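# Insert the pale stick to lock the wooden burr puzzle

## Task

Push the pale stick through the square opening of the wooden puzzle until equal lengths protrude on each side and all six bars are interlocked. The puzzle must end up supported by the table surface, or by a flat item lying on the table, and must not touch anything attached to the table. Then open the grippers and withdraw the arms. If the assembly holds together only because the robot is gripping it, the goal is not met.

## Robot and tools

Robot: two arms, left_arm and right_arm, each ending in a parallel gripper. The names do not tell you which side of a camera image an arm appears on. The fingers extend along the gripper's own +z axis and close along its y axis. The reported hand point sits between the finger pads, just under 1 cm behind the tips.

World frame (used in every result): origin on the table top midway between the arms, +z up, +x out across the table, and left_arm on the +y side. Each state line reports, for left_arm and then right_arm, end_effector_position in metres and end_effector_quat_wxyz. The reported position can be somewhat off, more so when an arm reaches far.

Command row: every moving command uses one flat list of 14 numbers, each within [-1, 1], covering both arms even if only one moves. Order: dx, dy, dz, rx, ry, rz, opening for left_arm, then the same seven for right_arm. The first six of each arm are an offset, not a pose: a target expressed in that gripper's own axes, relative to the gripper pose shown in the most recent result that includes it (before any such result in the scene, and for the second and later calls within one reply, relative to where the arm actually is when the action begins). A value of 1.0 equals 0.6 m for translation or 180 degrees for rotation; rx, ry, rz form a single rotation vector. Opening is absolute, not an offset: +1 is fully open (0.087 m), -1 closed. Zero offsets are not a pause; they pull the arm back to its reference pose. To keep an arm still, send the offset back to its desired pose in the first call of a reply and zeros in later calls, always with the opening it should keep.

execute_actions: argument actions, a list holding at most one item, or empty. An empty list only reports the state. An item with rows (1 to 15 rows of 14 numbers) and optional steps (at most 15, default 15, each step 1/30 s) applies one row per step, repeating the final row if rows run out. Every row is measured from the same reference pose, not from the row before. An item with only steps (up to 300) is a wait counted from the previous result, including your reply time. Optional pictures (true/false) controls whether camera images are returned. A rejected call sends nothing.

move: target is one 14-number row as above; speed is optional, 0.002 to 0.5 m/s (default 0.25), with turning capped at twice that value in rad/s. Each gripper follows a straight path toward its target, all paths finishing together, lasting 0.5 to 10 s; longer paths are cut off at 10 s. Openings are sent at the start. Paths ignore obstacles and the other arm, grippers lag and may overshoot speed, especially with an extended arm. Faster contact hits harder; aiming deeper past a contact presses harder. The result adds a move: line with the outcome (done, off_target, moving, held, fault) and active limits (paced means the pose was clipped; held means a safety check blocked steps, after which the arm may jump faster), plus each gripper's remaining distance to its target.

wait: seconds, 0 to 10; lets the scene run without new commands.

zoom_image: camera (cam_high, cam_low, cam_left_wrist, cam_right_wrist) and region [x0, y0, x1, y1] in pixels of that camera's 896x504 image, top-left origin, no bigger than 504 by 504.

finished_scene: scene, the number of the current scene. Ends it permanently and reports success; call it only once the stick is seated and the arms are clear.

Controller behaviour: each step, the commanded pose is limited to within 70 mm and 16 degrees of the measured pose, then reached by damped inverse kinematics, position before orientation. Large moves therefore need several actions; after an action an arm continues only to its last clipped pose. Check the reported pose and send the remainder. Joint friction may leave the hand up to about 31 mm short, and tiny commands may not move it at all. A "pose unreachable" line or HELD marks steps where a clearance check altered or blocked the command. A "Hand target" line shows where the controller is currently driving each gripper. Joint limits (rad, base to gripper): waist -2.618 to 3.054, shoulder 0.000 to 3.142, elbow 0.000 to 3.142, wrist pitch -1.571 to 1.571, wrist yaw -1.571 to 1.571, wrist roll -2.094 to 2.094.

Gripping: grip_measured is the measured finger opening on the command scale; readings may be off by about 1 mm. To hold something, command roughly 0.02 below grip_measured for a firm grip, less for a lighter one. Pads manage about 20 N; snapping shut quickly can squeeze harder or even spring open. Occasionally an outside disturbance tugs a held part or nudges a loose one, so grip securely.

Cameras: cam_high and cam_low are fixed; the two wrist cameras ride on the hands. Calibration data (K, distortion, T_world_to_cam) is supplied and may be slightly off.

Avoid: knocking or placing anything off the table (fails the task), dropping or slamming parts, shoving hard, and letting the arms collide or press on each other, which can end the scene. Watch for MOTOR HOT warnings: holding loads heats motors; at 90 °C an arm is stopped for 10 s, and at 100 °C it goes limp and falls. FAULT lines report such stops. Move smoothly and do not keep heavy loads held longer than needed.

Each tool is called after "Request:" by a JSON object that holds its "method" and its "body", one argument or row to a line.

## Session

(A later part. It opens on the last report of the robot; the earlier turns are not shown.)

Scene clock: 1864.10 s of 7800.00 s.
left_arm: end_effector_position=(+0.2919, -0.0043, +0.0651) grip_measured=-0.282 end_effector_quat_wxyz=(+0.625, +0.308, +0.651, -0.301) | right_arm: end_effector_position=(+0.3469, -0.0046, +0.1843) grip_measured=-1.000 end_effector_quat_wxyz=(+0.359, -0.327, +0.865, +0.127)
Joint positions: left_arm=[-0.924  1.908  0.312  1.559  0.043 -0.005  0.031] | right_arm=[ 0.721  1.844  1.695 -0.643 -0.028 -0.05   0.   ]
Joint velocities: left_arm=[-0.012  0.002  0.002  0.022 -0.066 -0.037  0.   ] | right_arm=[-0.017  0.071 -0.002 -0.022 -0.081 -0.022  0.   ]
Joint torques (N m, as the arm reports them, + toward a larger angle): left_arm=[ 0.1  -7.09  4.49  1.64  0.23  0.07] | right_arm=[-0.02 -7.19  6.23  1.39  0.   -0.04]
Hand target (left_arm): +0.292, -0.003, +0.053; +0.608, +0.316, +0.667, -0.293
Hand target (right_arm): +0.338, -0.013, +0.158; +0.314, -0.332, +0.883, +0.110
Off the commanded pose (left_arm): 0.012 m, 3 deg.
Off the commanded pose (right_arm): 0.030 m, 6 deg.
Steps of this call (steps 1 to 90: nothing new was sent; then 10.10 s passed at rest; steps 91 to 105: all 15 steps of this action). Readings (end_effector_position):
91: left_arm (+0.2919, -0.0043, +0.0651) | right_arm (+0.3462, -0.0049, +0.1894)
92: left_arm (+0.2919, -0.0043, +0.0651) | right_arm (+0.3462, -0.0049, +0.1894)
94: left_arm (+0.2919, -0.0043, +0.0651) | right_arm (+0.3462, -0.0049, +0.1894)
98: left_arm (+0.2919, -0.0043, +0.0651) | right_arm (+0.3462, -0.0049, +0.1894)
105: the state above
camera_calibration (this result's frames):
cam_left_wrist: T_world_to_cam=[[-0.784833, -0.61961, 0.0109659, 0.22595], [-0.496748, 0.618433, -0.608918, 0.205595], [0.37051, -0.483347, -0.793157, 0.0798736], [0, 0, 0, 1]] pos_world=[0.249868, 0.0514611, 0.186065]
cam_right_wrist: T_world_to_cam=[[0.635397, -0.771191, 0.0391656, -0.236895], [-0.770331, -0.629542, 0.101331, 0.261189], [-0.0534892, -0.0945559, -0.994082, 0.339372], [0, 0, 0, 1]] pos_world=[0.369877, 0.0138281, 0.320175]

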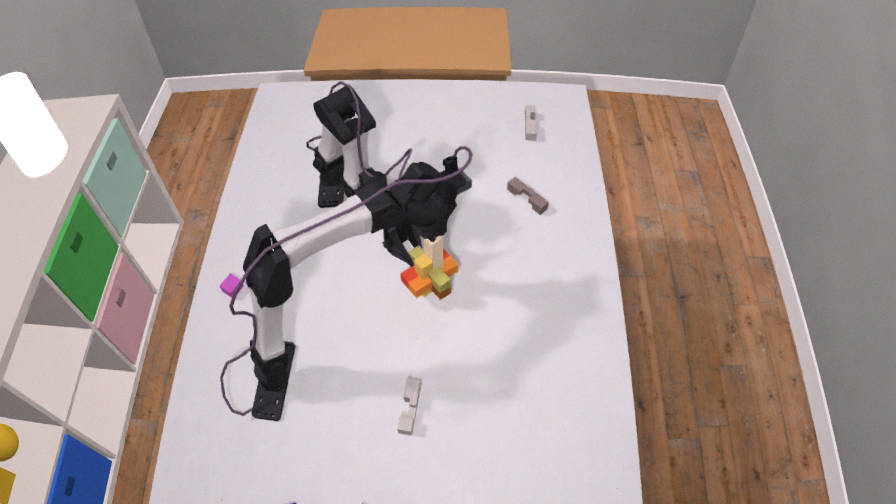

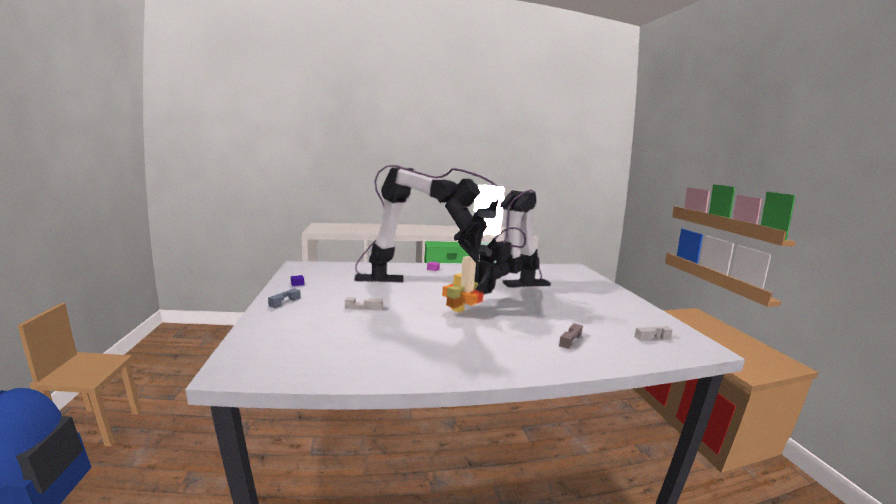

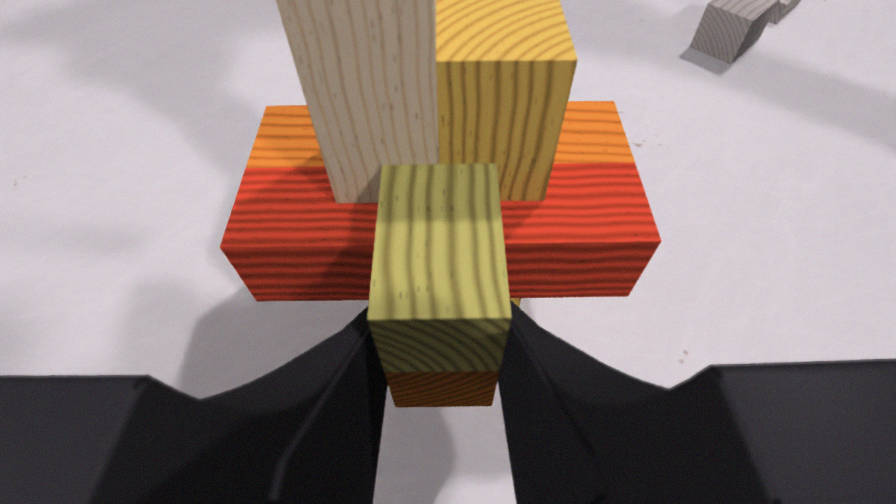

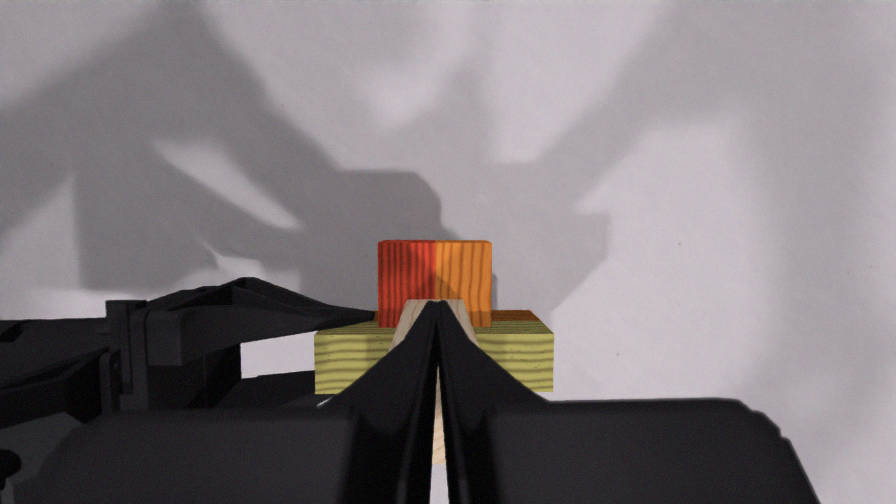

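Request:
{"method": "execute_actions", "body": {
  "actions": [
    {"rows": [[0.02,0.002,0,0,0.017,0,-0.32, 0.046,0,0.017,0,0.033,0,-1],[0.02,0.002,0,0,0.017,0,-0.32, 0.0473,0,0.018,0,0.0334,0,-1],[0.02,0.002,0,0,0.017,0,-0.32, 0.0488,0,0.020,0,0.0344,0,-1],[0.02,0.002,0,0,0.017,0,-0.32, 0.0503,0,0.022,0,0.0353,0,-1],[0.02,0.002,0,0,0.017,0,-0.32, 0.0524,0,0.0246,0,0.0366,0,-1],[0.02,0.002,0,0,0.017,0,-0.32, 0.054,0,0.0266,0,0.0376,0,-1],[0.02,0.002,0,0,0.017,0,-0.32, 0.0555,0,0.0285,0,0.0385,0,-1],[0.02,0.002,0,0,0.017,0,-0.32, 0.057,0,0.0305,0,0.0395,0,-1],[0.02,0.002,0,0,0.017,0,-0.32, 0.0585,0,0.0325,0,0.0404,0,-1],[0.02,0.002,0,0,0.017,0,-0.32, 0.060,0,0.0343,0,0.0414,0,-1]], "steps": 15}
  ]
}}

Scene clock: 1900.27 s of 7800.00 s.
left_arm: end_effector_position=(+0.2919, -0.0043, +0.0651) grip_measured=-0.282 end_effector_quat_wxyz=(+0.625, +0.308, +0.651, -0.301) | right_arm: end_effector_position=(+0.3479, -0.0040, +0.1709) grip_measured=-1.000 end_effector_quat_wxyz=(+0.345, -0.328, +0.871, +0.122)
Joint positions: left_arm=[-0.924  1.908  0.312  1.559  0.043 -0.005  0.031] | right_arm=[ 0.721  1.871  1.695 -0.645 -0.028 -0.05   0.   ]
Joint velocities: left_arm=[ 0.012 -0.002  0.002 -0.022 -0.095  0.066 -0.   ] | right_arm=[-0.007  0.007 -0.002 -0.022  0.022 -0.022  0.   ]
Joint torques (N m, as the arm reports them, + toward a larger angle): left_arm=[ 0.08 -7.07  4.57  1.65  0.22  0.09] | right_arm=[-0.13 -7.    6.5   1.34  0.01  0.03]
Hand target (left_arm): +0.292, -0.003, +0.053; +0.608, +0.316, +0.667, -0.293
Hand target (right_arm): +0.339, -0.013, +0.146; +0.302, -0.334, +0.887, +0.106
Off the commanded pose (left_arm): 0.012 m, 3 deg.
Off the commanded pose (right_arm): 0.029 m, 6 deg.
Steps of this call (steps 1 to 90: nothing new was sent; then 32.67 s passed at rest; steps 91 to 105: all 15 steps of this action). Readings (end_effector_position):
91: left_arm (+0.2919, -0.0043, +0.0651) | right_arm (+0.3468, -0.0047, +0.1811)
92: left_arm (+0.2919, -0.0043, +0.0651) | right_arm (+0.3469, -0.0048, +0.1811)
94: left_arm (+0.2919, -0.0043, +0.0651) | right_arm (+0.3469, -0.0048, +0.1811)
98: left_arm (+0.2919, -0.0043, +0.0651) | right_arm (+0.3471, -0.0046, +0.1788)
105: the state above
camera_calibration (this result's frames):
cam_left_wrist: T_world_to_cam=[[-0.784833, -0.61961, 0.0109659, 0.22595], [-0.496748, 0.618433, -0.608918, 0.205595], [0.37051, -0.483347, -0.793157, 0.0798736], [0, 0, 0, 1]] pos_world=[0.249868, 0.0514611, 0.186065]
cam_right_wrist: T_world_to_cam=[[0.635917, -0.770781, 0.03881, -0.236656], [-0.767893, -0.626906, 0.131644, 0.257752], [-0.0771386, -0.113517, -0.990537, 0.333678], [0, 0, 0, 1]] pos_world=[0.374159, 0.017054, 0.305774]

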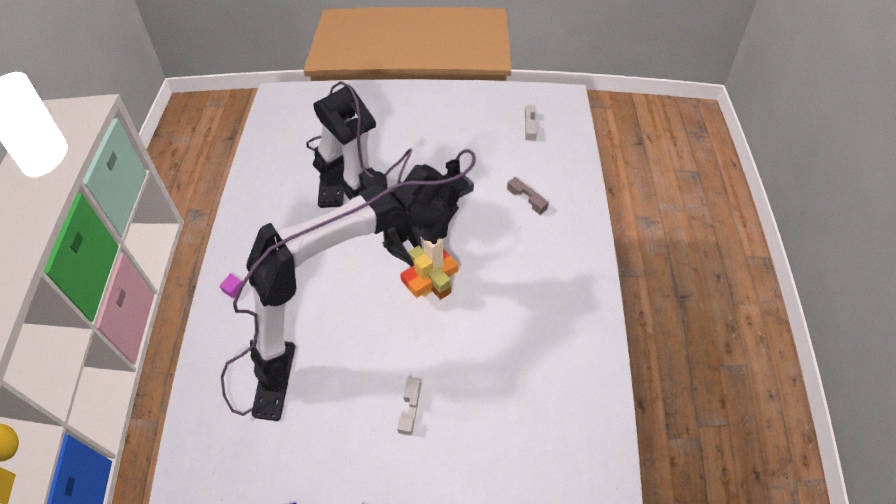

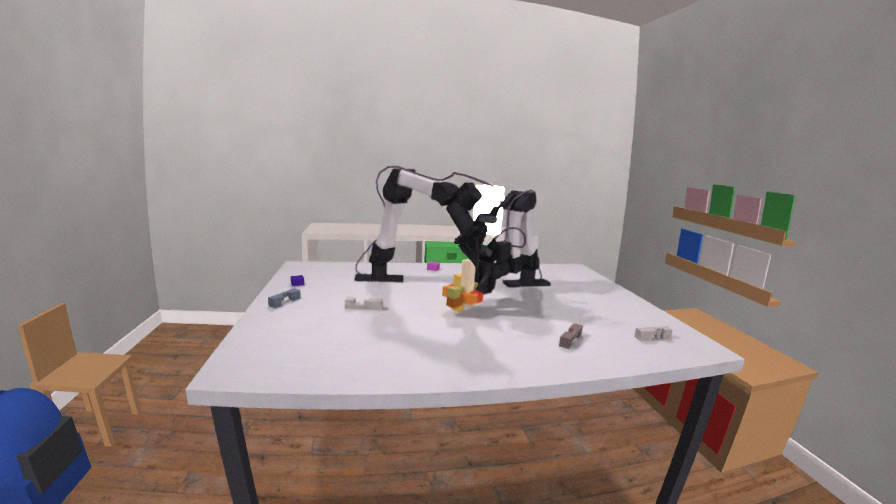

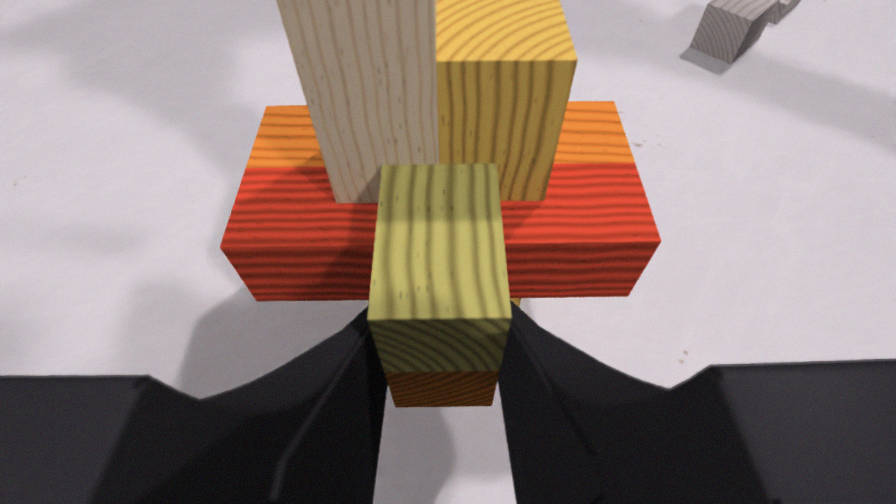

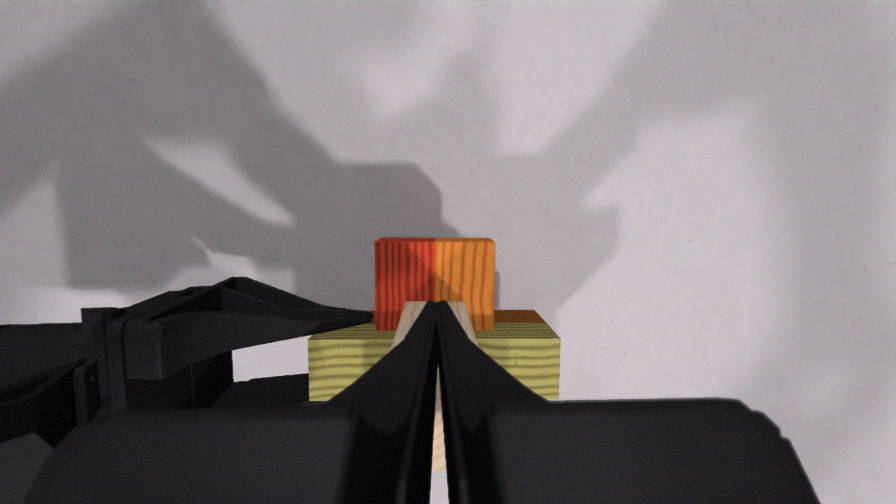

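Request:
{"method": "execute_actions", "body": {
  "actions": [
    {"rows": [[0.02,0.002,0,0,0.017,0,-0.32, 0.047,0,0.017,0,0.033,0,-1],[0.02,0.002,0,0,0.017,0,-0.32, 0.049,0,0.020,0,0.0344,0,-1],[0.02,0.002,0,0,0.017,0,-0.32, 0.051,0,0.023,0,0.0358,0,-1],[0.02,0.002,0,0,0.017,0,-0.32, 0.053,0,0.026,0,0.0372,0,-1],[0.02,0.002,0,0,0.017,0,-0.32, 0.055,0,0.029,0,0.0386,0,-1],[0.02,0.002,0,0,0.017,0,-0.32, 0.057,0,0.032,0,0.040,0,-1],[0.02,0.002,0,0,0.017,0,-0.32, 0.059,0,0.035,0,0.0414,0,-1],[0.02,0.002,0,0,0.017,0,-0.32, 0.061,0,0.038,0,0.0428,0,-1],[0.02,0.002,0,0,0.017,0,-0.32, 0.063,0,0.041,0,0.0442,0,-1],[0.02,0.002,0,0,0.017,0,-0.32, 0.065,0,0.044,0,0.0456,0,-1],[0.02,0.002,0,0,0.017,0,-0.32, 0.067,0,0.047,0,0.047,0,-1],[0.02,0.002,0,0,0.017,0,-0.32, 0.069,0,0.050,0,0.0484,0,-1],[0.02,0.002,0,0,0.017,0,-0.32, 0.071,0,0.053,0,0.0498,0,-1]], "steps": 15}
  ]
}}

Scene clock: 1909.33 s of 7800.00 s.
left_arm: end_effector_position=(+0.2919, -0.0043, +0.0651) grip_measured=-0.282 end_effector_quat_wxyz=(+0.625, +0.308, +0.651, -0.301) | right_arm: end_effector_position=(+0.3534, +0.0003, +0.1535) grip_measured=-1.000 end_effector_quat_wxyz=(+0.333, -0.330, +0.875, +0.118)
Joint positions: left_arm=[-0.924  1.908  0.312  1.559  0.043 -0.005  0.031] | right_arm=[ 0.721  1.92   1.706 -0.634 -0.028 -0.05   0.   ]
Joint velocities: left_arm=[ 0.012  0.017 -0.017 -0.066 -0.125 -0.022  0.001] | right_arm=[-0.022  0.1    0.046  0.037 -0.037 -0.007  0.   ]
Joint torques (N m, as the arm reports them, + toward a larger angle): left_arm=[-0.18 -7.37  4.33  1.65  0.25  0.04] | right_arm=[-0.07 -7.07  6.    1.07  0.01  0.06]
Hand target (left_arm): +0.292, -0.003, +0.053; +0.608, +0.316, +0.667, -0.293
Hand target (right_arm): +0.341, -0.011, +0.121; +0.277, -0.336, +0.895, +0.097
Off the commanded pose (left_arm): 0.012 m, 3 deg.
Off the commanded pose (right_arm): 0.039 m, 7 deg.
Steps of this call (steps 1 to 90: nothing new was sent; then 5.57 s passed at rest; steps 91 to 105: all 15 steps of this action). Readings (end_effector_position):
91: left_arm (+0.2919, -0.0043, +0.0651) | right_arm (+0.3479, -0.0040, +0.1709)
92: left_arm (+0.2919, -0.0043, +0.0651) | right_arm (+0.3479, -0.0040, +0.1709)
94: left_arm (+0.2919, -0.0043, +0.0651) | right_arm (+0.3480, -0.0039, +0.1705)
98: left_arm (+0.2919, -0.0043, +0.0651) | right_arm (+0.3488, -0.0033, +0.1652)
105: the state above
camera_calibration (this result's frames):
cam_left_wrist: T_world_to_cam=[[-0.784833, -0.61961, 0.0109659, 0.22595], [-0.496748, 0.618433, -0.608918, 0.205595], [0.37051, -0.483347, -0.793157, 0.0798736], [0, 0, 0, 1]] pos_world=[0.249868, 0.0514611, 0.186065]
cam_right_wrist: T_world_to_cam=[[0.636727, -0.770152, 0.0379953, -0.236351], [-0.764836, -0.624535, 0.158057, 0.261709], [-0.0979985, -0.129699, -0.986699, 0.324182], [0, 0, 0, 1]] pos_world=[0.382425, 0.0234665, 0.287485]

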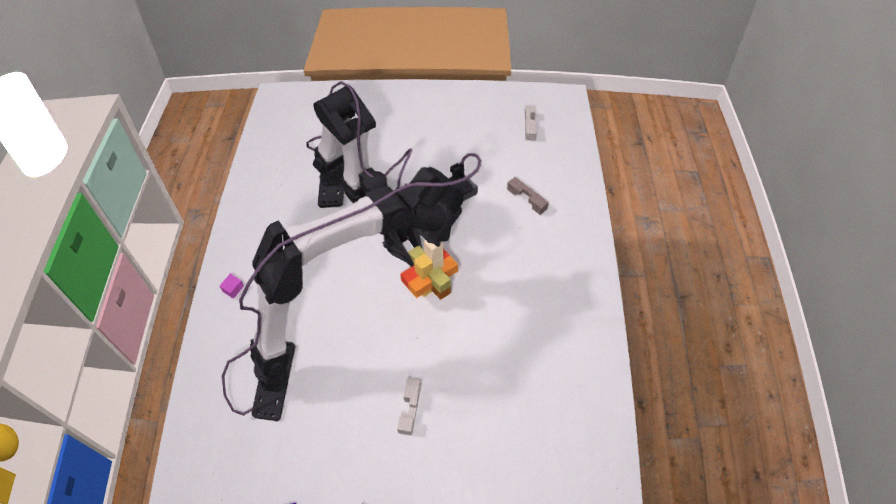

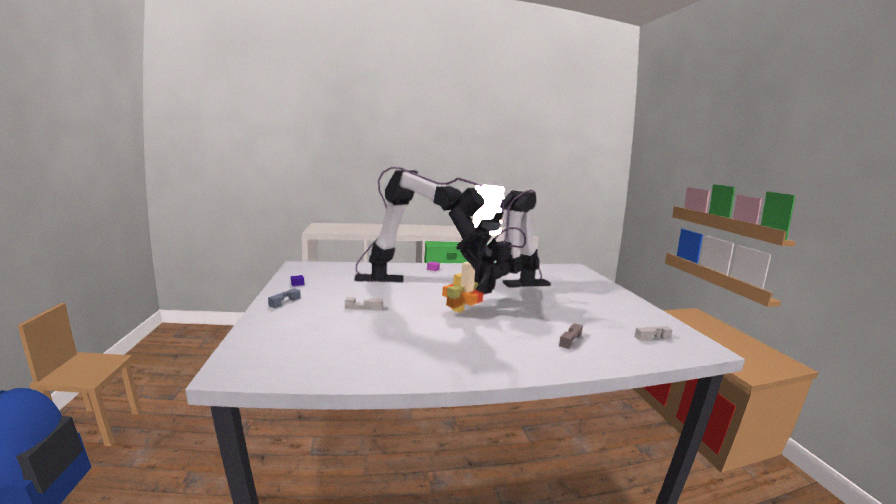

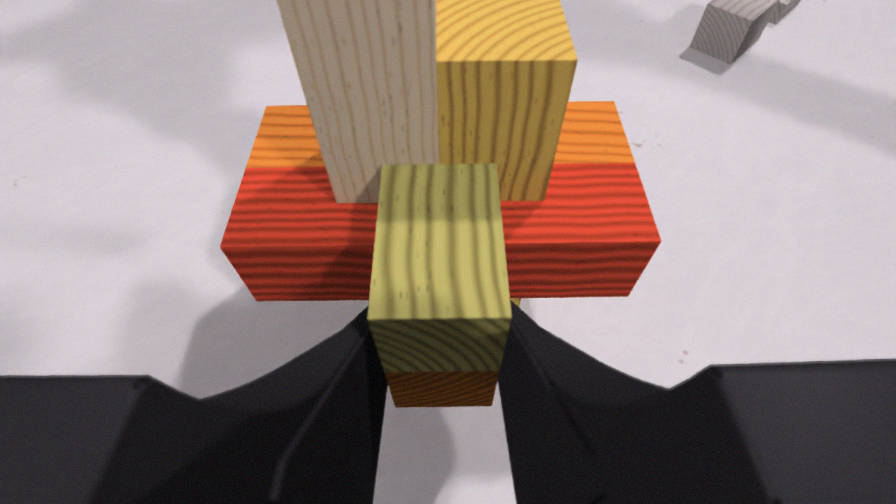

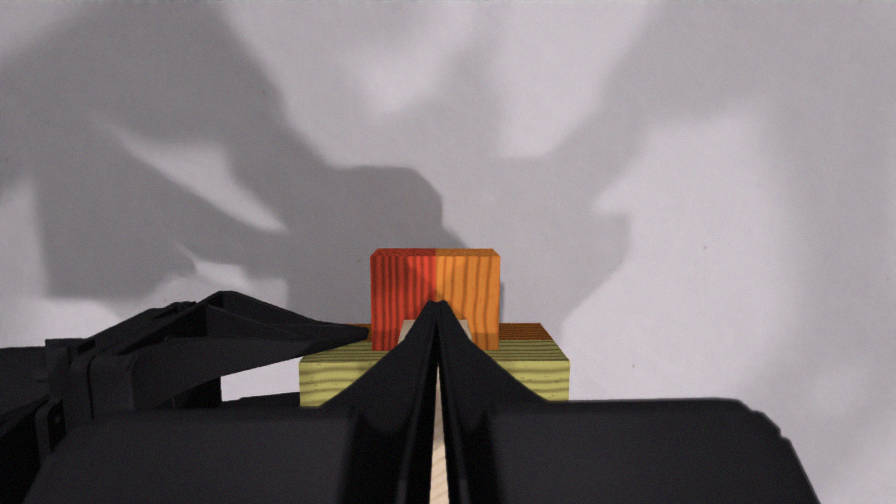

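Request:
{"method": "move", "body": {
  "target": [0.02,0.002,0,0,0.017,0,-0.32, -0.03,0,-0.05,0,0,0,-1],
  "speed": 0.06
}}

Scene clock: 1920.07 s of 7800.00 s.
left_arm: end_effector_position=(+0.2919, -0.0043, +0.0652) grip_measured=-0.282 end_effector_quat_wxyz=(+0.625, +0.308, +0.651, -0.301) | right_arm: end_effector_position=(+0.3484, -0.0036, +0.1761) grip_measured=-1.000 end_effector_quat_wxyz=(+0.326, -0.331, +0.878, +0.116)
Joint positions: left_arm=[-0.924  1.908  0.312  1.559  0.043 -0.005  0.031] | right_arm=[ 0.721  1.917  1.8   -0.749 -0.028 -0.05   0.   ]
Joint velocities: left_arm=[ 0.017 -0.002 -0.007  0.037  0.007 -0.007 -0.001] | right_arm=[-0.002  0.002  0.007 -0.007  0.007 -0.066  0.   ]
Joint torques (N m, as the arm reports them, + toward a larger angle): left_arm=[ 0.09 -7.17  4.6   1.64  0.27  0.01] | right_arm=[  0.21 -10.95   8.07   1.8   -0.04   0.03]
Hand target (left_arm): +0.292, -0.003, +0.053; +0.608, +0.316, +0.667, -0.293
Hand target (right_arm): +0.348, -0.004, +0.188; +0.334, -0.330, +0.875, +0.119
Off the commanded pose (left_arm): 0.012 m, 3 deg.
Off the commanded pose (right_arm): 0.012 m, 1 deg.
After step 90, 6.60 s passed at rest.
move: off_target (left_arm, right_arm)
camera_calibration (this result's frames):
cam_left_wrist: T_world_to_cam=[[-0.784836, -0.619607, 0.0109453, 0.225953], [-0.496595, 0.618259, -0.609221, 0.205642], [0.37071, -0.483574, -0.792925, 0.0798622], [0, 0, 0, 1]] pos_world=[0.249851, 0.0514811, 0.186133]
cam_right_wrist: T_world_to_cam=[[0.637239, -0.769755, 0.0374571, -0.237095], [-0.762578, -0.622782, 0.174978, 0.248159], [-0.111363, -0.140067, -0.98386, 0.349573], [0, 0, 0, 1]] pos_world=[0.379256, 0.0210076, 0.309389]

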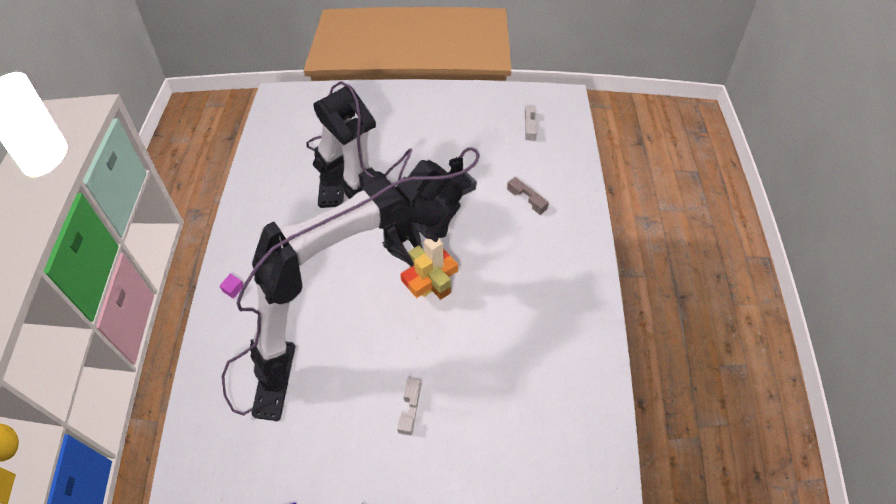

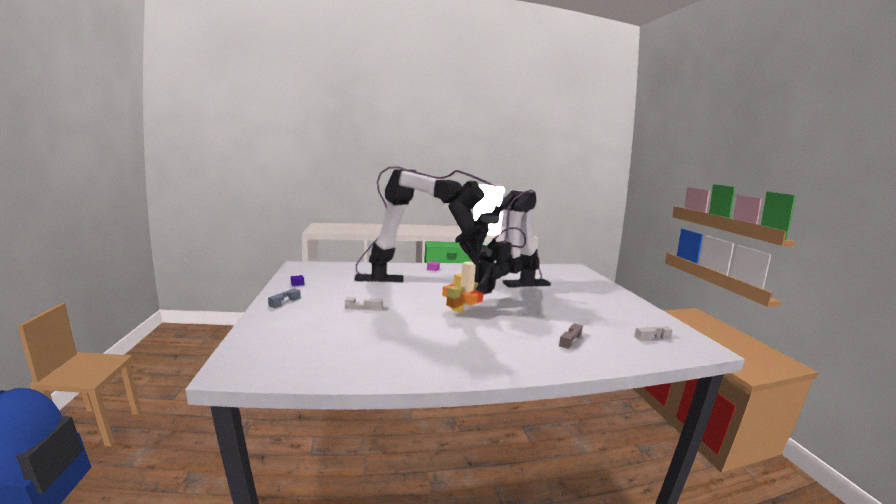

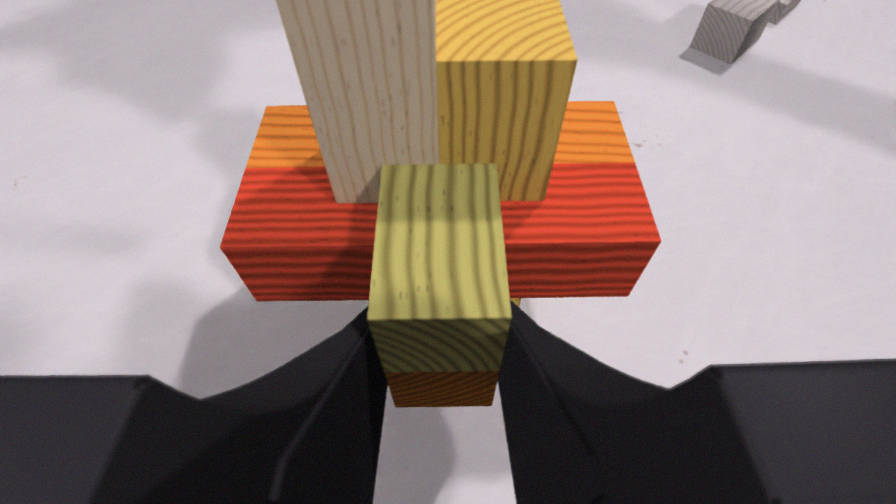

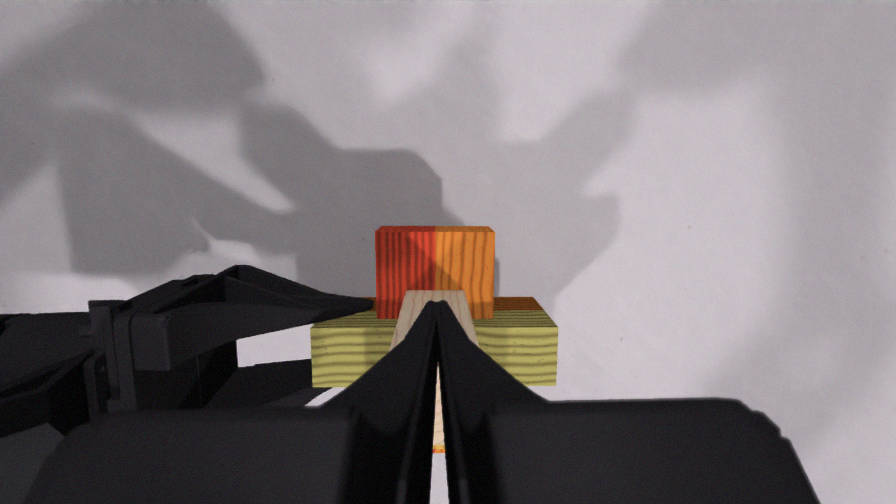

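Request:
{"method": "move", "body": {
  "target": [0.02,0.002,0,0,0.017,0,-0.32, 0.012,0,-0.072,0,0,0,-1],
  "speed": 0.06
}}

Scene clock: 1925.17 s of 7800.00 s.
left_arm: end_effector_position=(+0.2919, -0.0043, +0.0652) grip_measured=-0.282 end_effector_quat_wxyz=(+0.625, +0.308, +0.651, -0.301) | right_arm: end_effector_position=(+0.3284, -0.0191, +0.2084) grip_measured=-1.000 end_effector_quat_wxyz=(+0.337, -0.329, +0.874, +0.119)
Joint positions: left_arm=[-0.924  1.908  0.312  1.559  0.043 -0.005  0.031] | right_arm=[ 0.721  1.809  1.777 -0.808 -0.028 -0.05   0.   ]
Joint velocities: left_arm=[-0.002 -0.017  0.012 -0.11  -0.007  0.007 -0.   ] | right_arm=[ 0.017 -0.012  0.007  0.007 -0.007  0.051  0.   ]
Joint torques (N m, as the arm reports them, + toward a larger angle): left_arm=[ 0.17 -7.06  4.41  1.67  0.23  0.  ] | right_arm=[-0.34 -9.88  4.68  1.9  -0.05  0.01]
Hand target (left_arm): +0.292, -0.003, +0.053; +0.608, +0.316, +0.667, -0.293
Hand target (right_arm): +0.322, -0.025, +0.203; +0.325, -0.331, +0.878, +0.116
Off the commanded pose (left_arm): 0.012 m, 3 deg.
Off the commanded pose (right_arm): 0.009 m, 1 deg.
After step 90, 1.03 s passed at rest.
move: off_target (left_arm)
camera_calibration (this result's frames):
cam_left_wrist: T_world_to_cam=[[-0.784836, -0.619607, 0.0109453, 0.225953], [-0.496595, 0.618259, -0.609221, 0.205642], [0.37071, -0.483574, -0.792925, 0.0798622], [0, 0, 0, 1]] pos_world=[0.249851, 0.0514811, 0.186133]
cam_right_wrist: T_world_to_cam=[[0.636498, -0.770331, 0.0382308, -0.237432], [-0.765766, -0.625256, 0.150521, 0.223659], [-0.0920469, -0.125082, -0.987867, 0.371769], [0, 0, 0, 1]] pos_world=[0.356616, 0.00344412, 0.342671]

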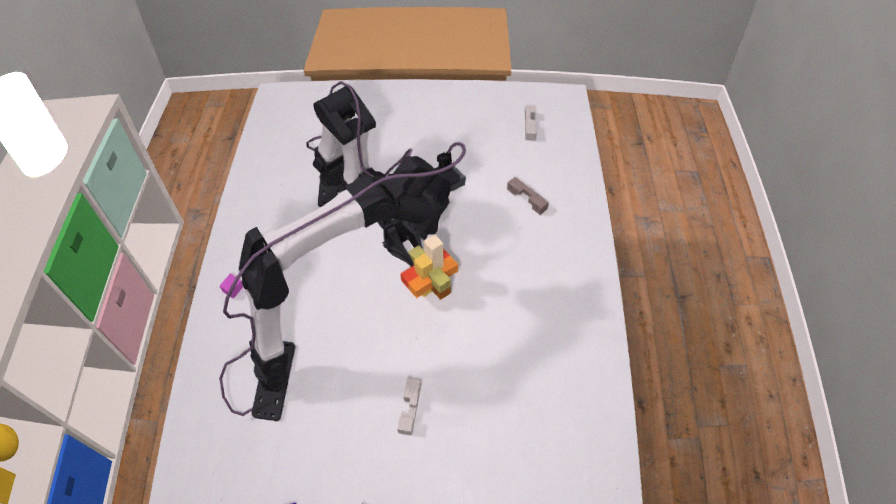

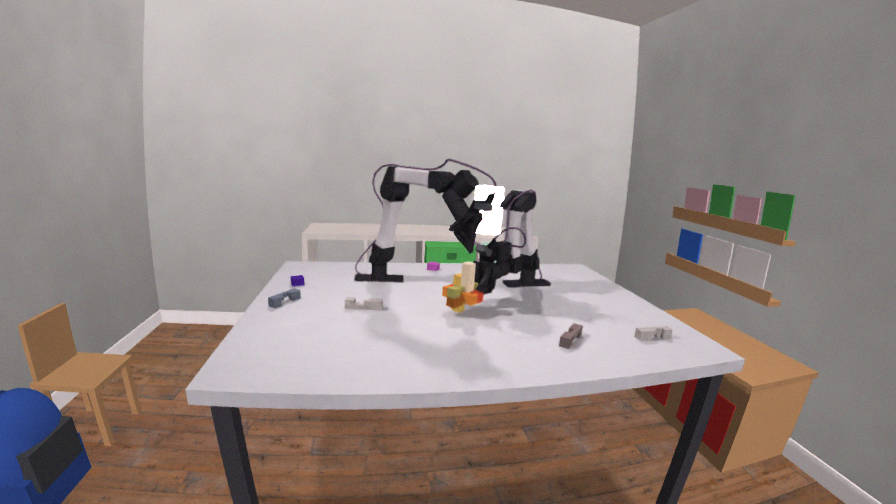

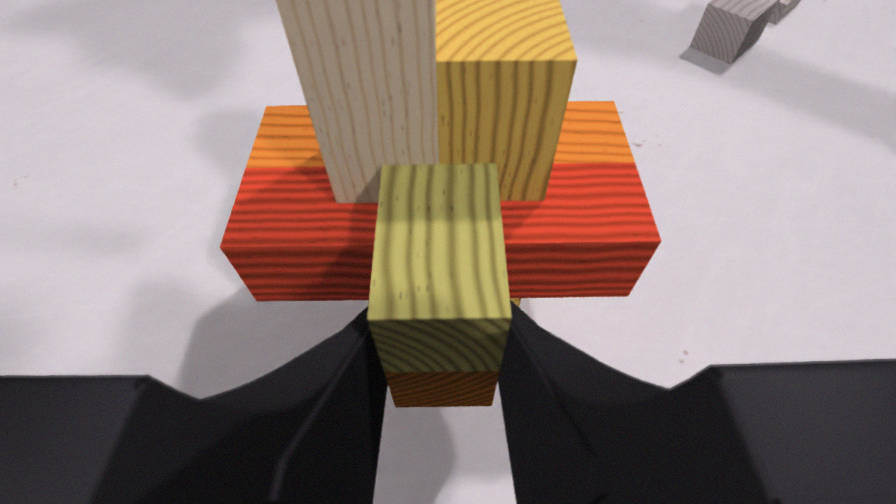

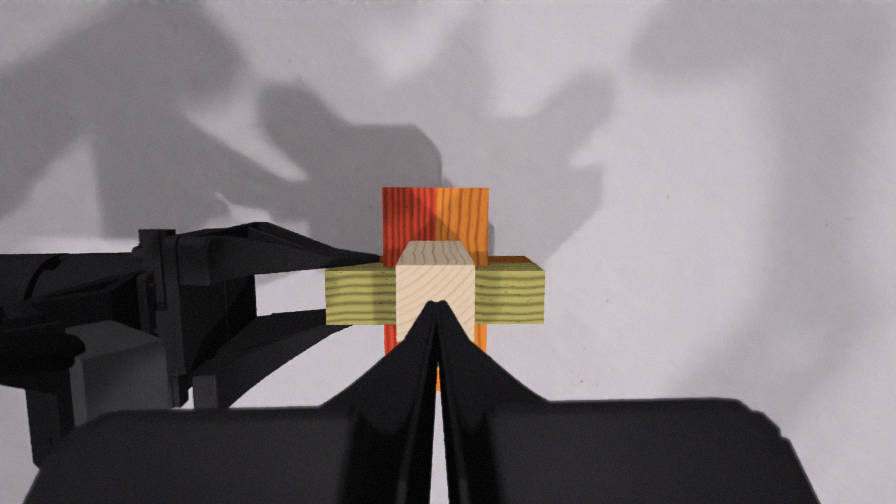

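Request:
{"method": "move", "body": {
  "target": [0.02,0.002,0,0,0.017,0,-0.32, 0.0413,0,0.0256,0,0,0,-1],
  "speed": 0.04
}}

Scene clock: 1931.37 s of 7800.00 s.
left_arm: end_effector_position=(+0.2919, -0.0043, +0.0652) grip_measured=-0.282 end_effector_quat_wxyz=(+0.625, +0.308, +0.651, -0.301) | right_arm: end_effector_position=(+0.3229, -0.0234, +0.1785) grip_measured=-1.000 end_effector_quat_wxyz=(+0.330, -0.330, +0.877, +0.117)
Joint positions: left_arm=[-0.924  1.908  0.312  1.559  0.043 -0.005  0.031] | right_arm=[ 0.721  1.778  1.626 -0.705 -0.028 -0.05   0.   ]
Joint velocities: left_arm=[-0.017 -0.002  0.002 -0.037  0.051 -0.037  0.001] | right_arm=[-0.007  0.002  0.007  0.007  0.037 -0.037  0.   ]
Joint torques (N m, as the arm reports them, + toward a larger angle): left_arm=[ 0.39 -7.26  4.3   1.64  0.19  0.04] | right_arm=[ -0.36 -10.31   4.96   2.31  -0.08   0.04]
Hand target (left_arm): +0.292, -0.003, +0.053; +0.608, +0.316, +0.667, -0.293
Hand target (right_arm): +0.323, -0.025, +0.180; +0.337, -0.329, +0.874, +0.119
Off the commanded pose (left_arm): 0.012 m, 3 deg.
Off the commanded pose (right_arm): 0.002 m, 1 deg.
After step 90, 2.00 s passed at rest.
move: off_target (left_arm)
camera_calibration (this result's frames):
cam_left_wrist: T_world_to_cam=[[-0.784836, -0.619607, 0.0109453, 0.225953], [-0.496595, 0.618259, -0.609221, 0.205642], [0.37071, -0.483574, -0.792925, 0.0798622], [0, 0, 0, 1]] pos_world=[0.249851, 0.0514811, 0.186133]
cam_right_wrist: T_world_to_cam=[[0.636967, -0.769966, 0.0377455, -0.23613], [-0.763811, -0.623739, 0.165959, 0.217915], [-0.10424, -0.134541, -0.98541, 0.344423], [0, 0, 0, 1]] pos_world=[0.352755, 0.000449205, 0.312145]

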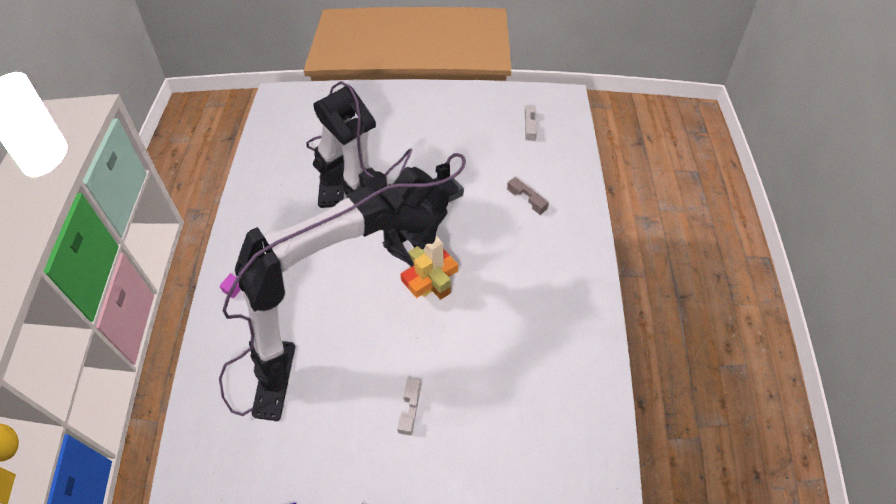

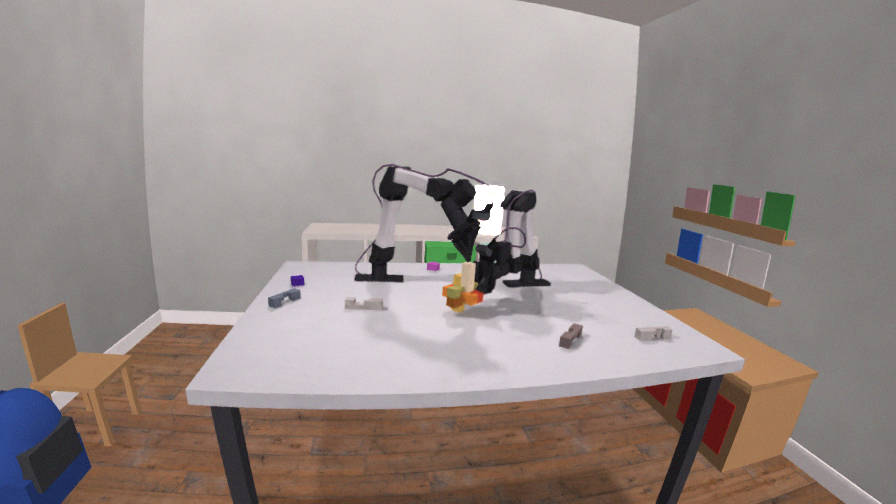

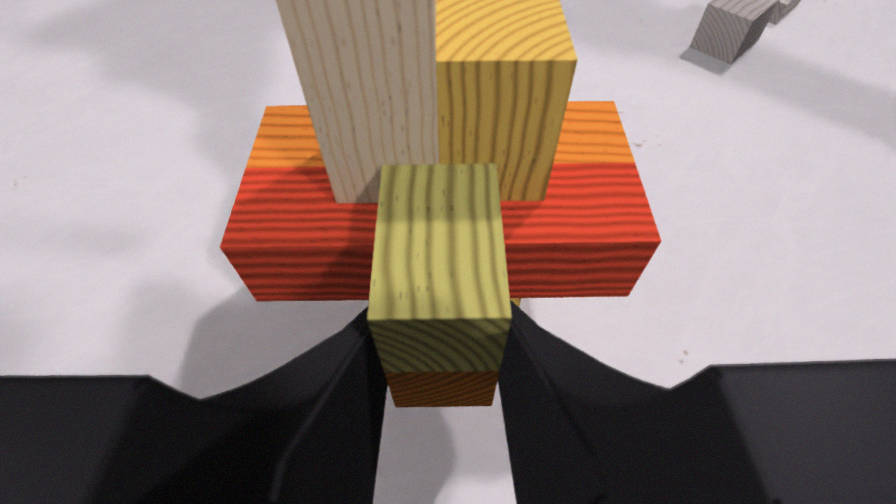

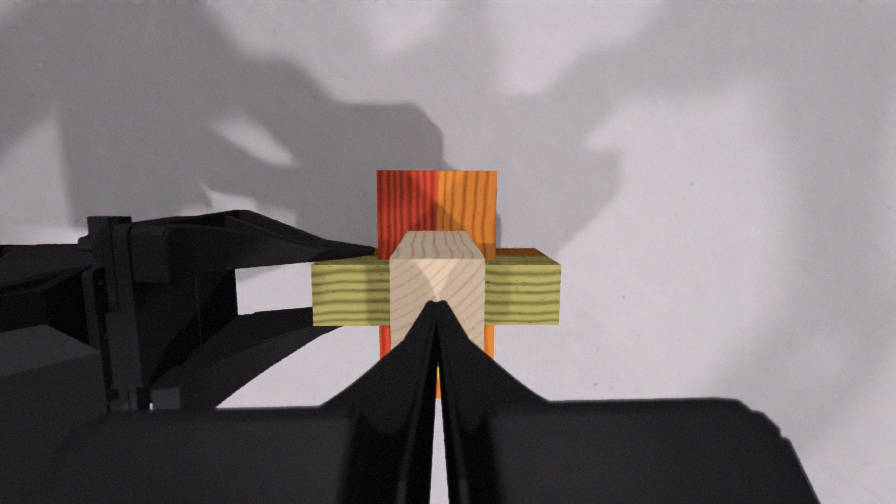

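Request:
{"method": "execute_actions", "body": {
  "actions": [
    {"rows": [[0.02,0.002,0,0,0.017,0,-0.32, 0.002,0,0.003,0,0.0016,0,-1],[0.02,0.002,0,0,0.017,0,-0.32, 0.0043,0,0.0063,0,0.0032,0,-1],[0.02,0.002,0,0,0.017,0,-0.32, 0.0065,0,0.0094,0,0.0048,0,-1],[0.02,0.002,0,0,0.017,0,-0.32, 0.0087,0,0.0126,0,0.0064,0,-1],[0.02,0.002,0,0,0.017,0,-0.32, 0.0125,0,0.0142,0,0.0092,0,-1],[0.02,0.002,0,0,0.017,0,-0.32, 0.0159,0,0.0153,0,0.0118,0,-1],[0.02,0.002,0,0,0.017,0,-0.32, 0.0193,0,0.0169,0,0.0143,0,-1],[0.02,0.002,0,0,0.017,0,-0.32, 0.0227,0,0.0184,0,0.0169,0,-1],[0.02,0.002,0,0,0.017,0,-0.32, 0.028,0,0.0199,0,0.021,0,-1],[0.02,0.002,0,0,0.017,0,-0.32, 0.0338,0,0.0211,0,0.0251,0,-1],[0.02,0.002,0,0,0.017,0,-0.32, 0.039,0,0.0223,0,0.0293,0,-1],[0.02,0.002,0,0,0.017,0,-0.32, 0.0447,0,0.0242,0,0.0334,0,-1],[0.02,0.002,0,0,0.017,0,-0.32, 0.047,0,0.0273,0,0.035,0,-1],[0.02,0.002,0,0,0.017,0,-0.32, 0.049,0,0.0305,0,0.0366,0,-1]], "steps": 15}
  ]
}}

Scene clock: 1944.07 s of 7800.00 s.
left_arm: end_effector_position=(+0.2919, -0.0043, +0.0651) grip_measured=-0.282 end_effector_quat_wxyz=(+0.625, +0.308, +0.651, -0.301) | right_arm: end_effector_position=(+0.3233, -0.0231, +0.1743) grip_measured=-1.000 end_effector_quat_wxyz=(+0.326, -0.331, +0.878, +0.116)
Joint positions: left_arm=[-0.924  1.908  0.312  1.559  0.043 -0.005  0.031] | right_arm=[ 0.721  1.787  1.626 -0.705 -0.028 -0.05   0.   ]
Joint velocities: left_arm=[-0.017 -0.007 -0.012 -0.066 -0.007 -0.022  0.   ] | right_arm=[ 0.002  0.046 -0.002 -0.022  0.037  0.051  0.   ]
Joint torques (N m, as the arm reports them, + toward a larger angle): left_arm=[ 0.18 -7.06  4.53  1.58  0.26  0.06] | right_arm=[-0.27 -5.97  6.17  1.34 -0.07  0.  ]
Hand target (left_arm): +0.292, -0.003, +0.053; +0.608, +0.316, +0.667, -0.293
Hand target (right_arm): +0.315, -0.031, +0.147; +0.279, -0.336, +0.894, +0.099
Off the commanded pose (left_arm): 0.012 m, 3 deg.
Off the commanded pose (right_arm): 0.031 m, 6 deg.
Steps of this call (steps 1 to 90: nothing new was sent; then 9.20 s passed at rest; steps 91 to 105: all 15 steps of this action). Readings (end_effector_position):
91: left_arm (+0.2919, -0.0043, +0.0652) | right_arm (+0.3231, -0.0232, +0.1787)
92: left_arm (+0.2919, -0.0043, +0.0652) | right_arm (+0.3231, -0.0232, +0.1787)
94: left_arm (+0.2919, -0.0043, +0.0652) | right_arm (+0.3231, -0.0232, +0.1787)
98: left_arm (+0.2919, -0.0043, +0.0652) | right_arm (+0.3232, -0.0232, +0.1768)
105: the state above
camera_calibration (this result's frames):
cam_left_wrist: T_world_to_cam=[[-0.784821, -0.619619, 0.011347, 0.225906], [-0.496938, 0.61828, -0.608919, 0.20565], [0.370282, -0.483531, -0.793151, 0.0799388], [0, 0, 0, 1]] pos_world=[0.249891, 0.0514795, 0.186064]
cam_right_wrist: T_world_to_cam=[[0.63725, -0.769747, 0.037445, -0.236025], [-0.762525, -0.622741, 0.175353, 0.217169], [-0.111659, -0.140297, -0.983793, 0.34239], [0, 0, 0, 1]] pos_world=[0.354235, 0.00159713, 0.307598]

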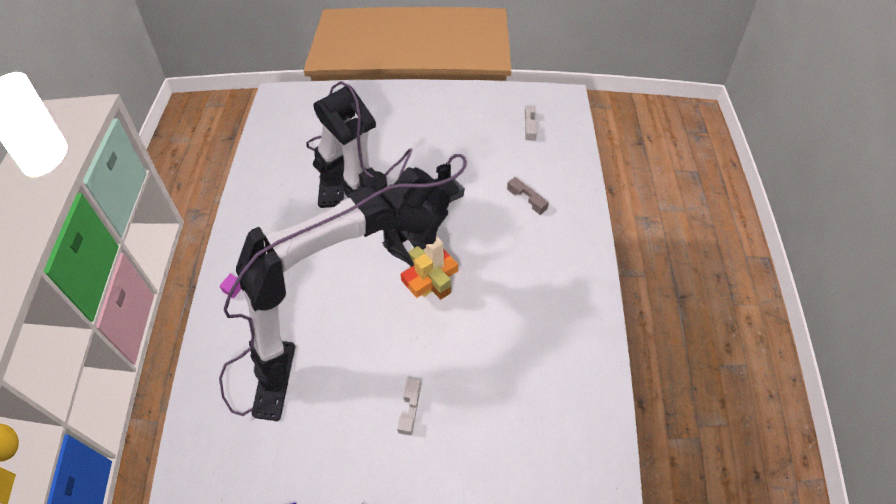

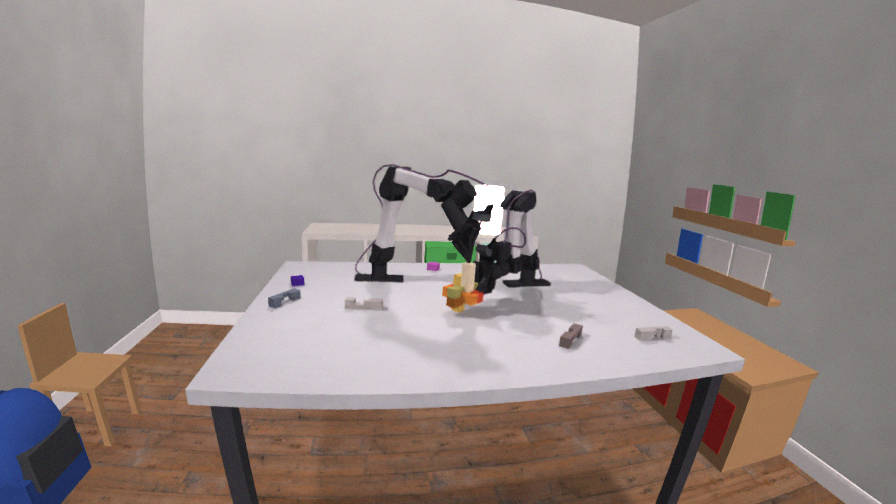

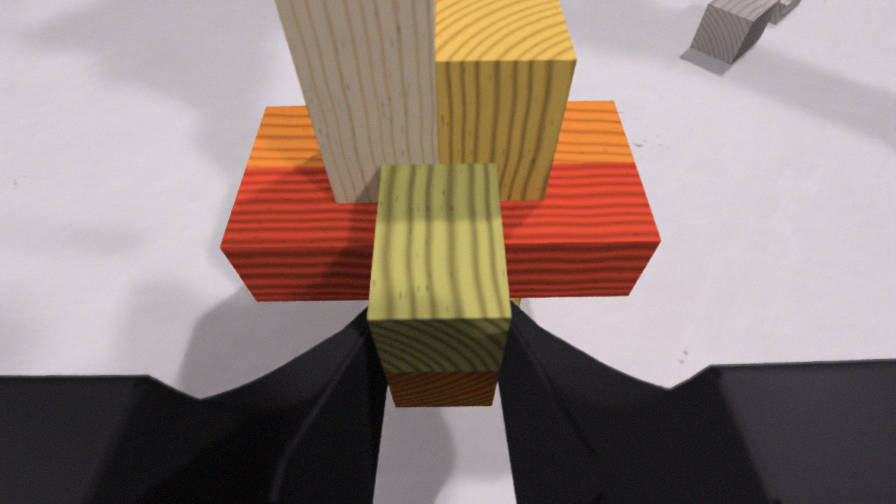

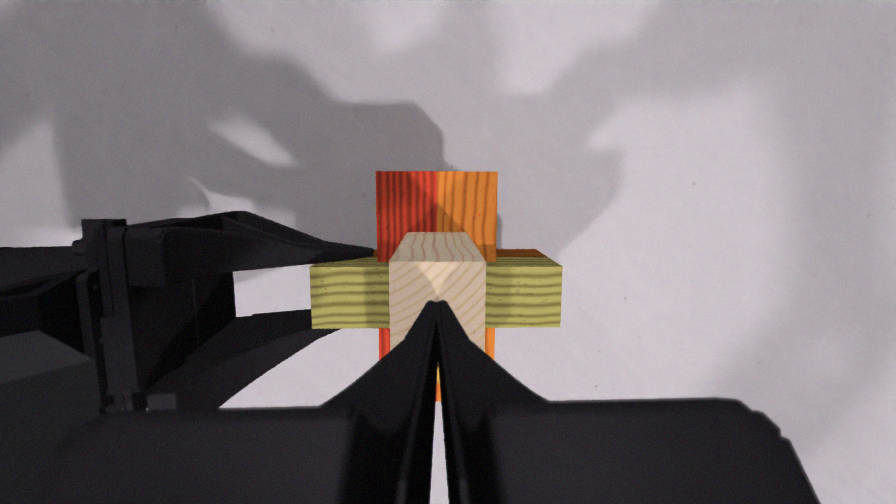

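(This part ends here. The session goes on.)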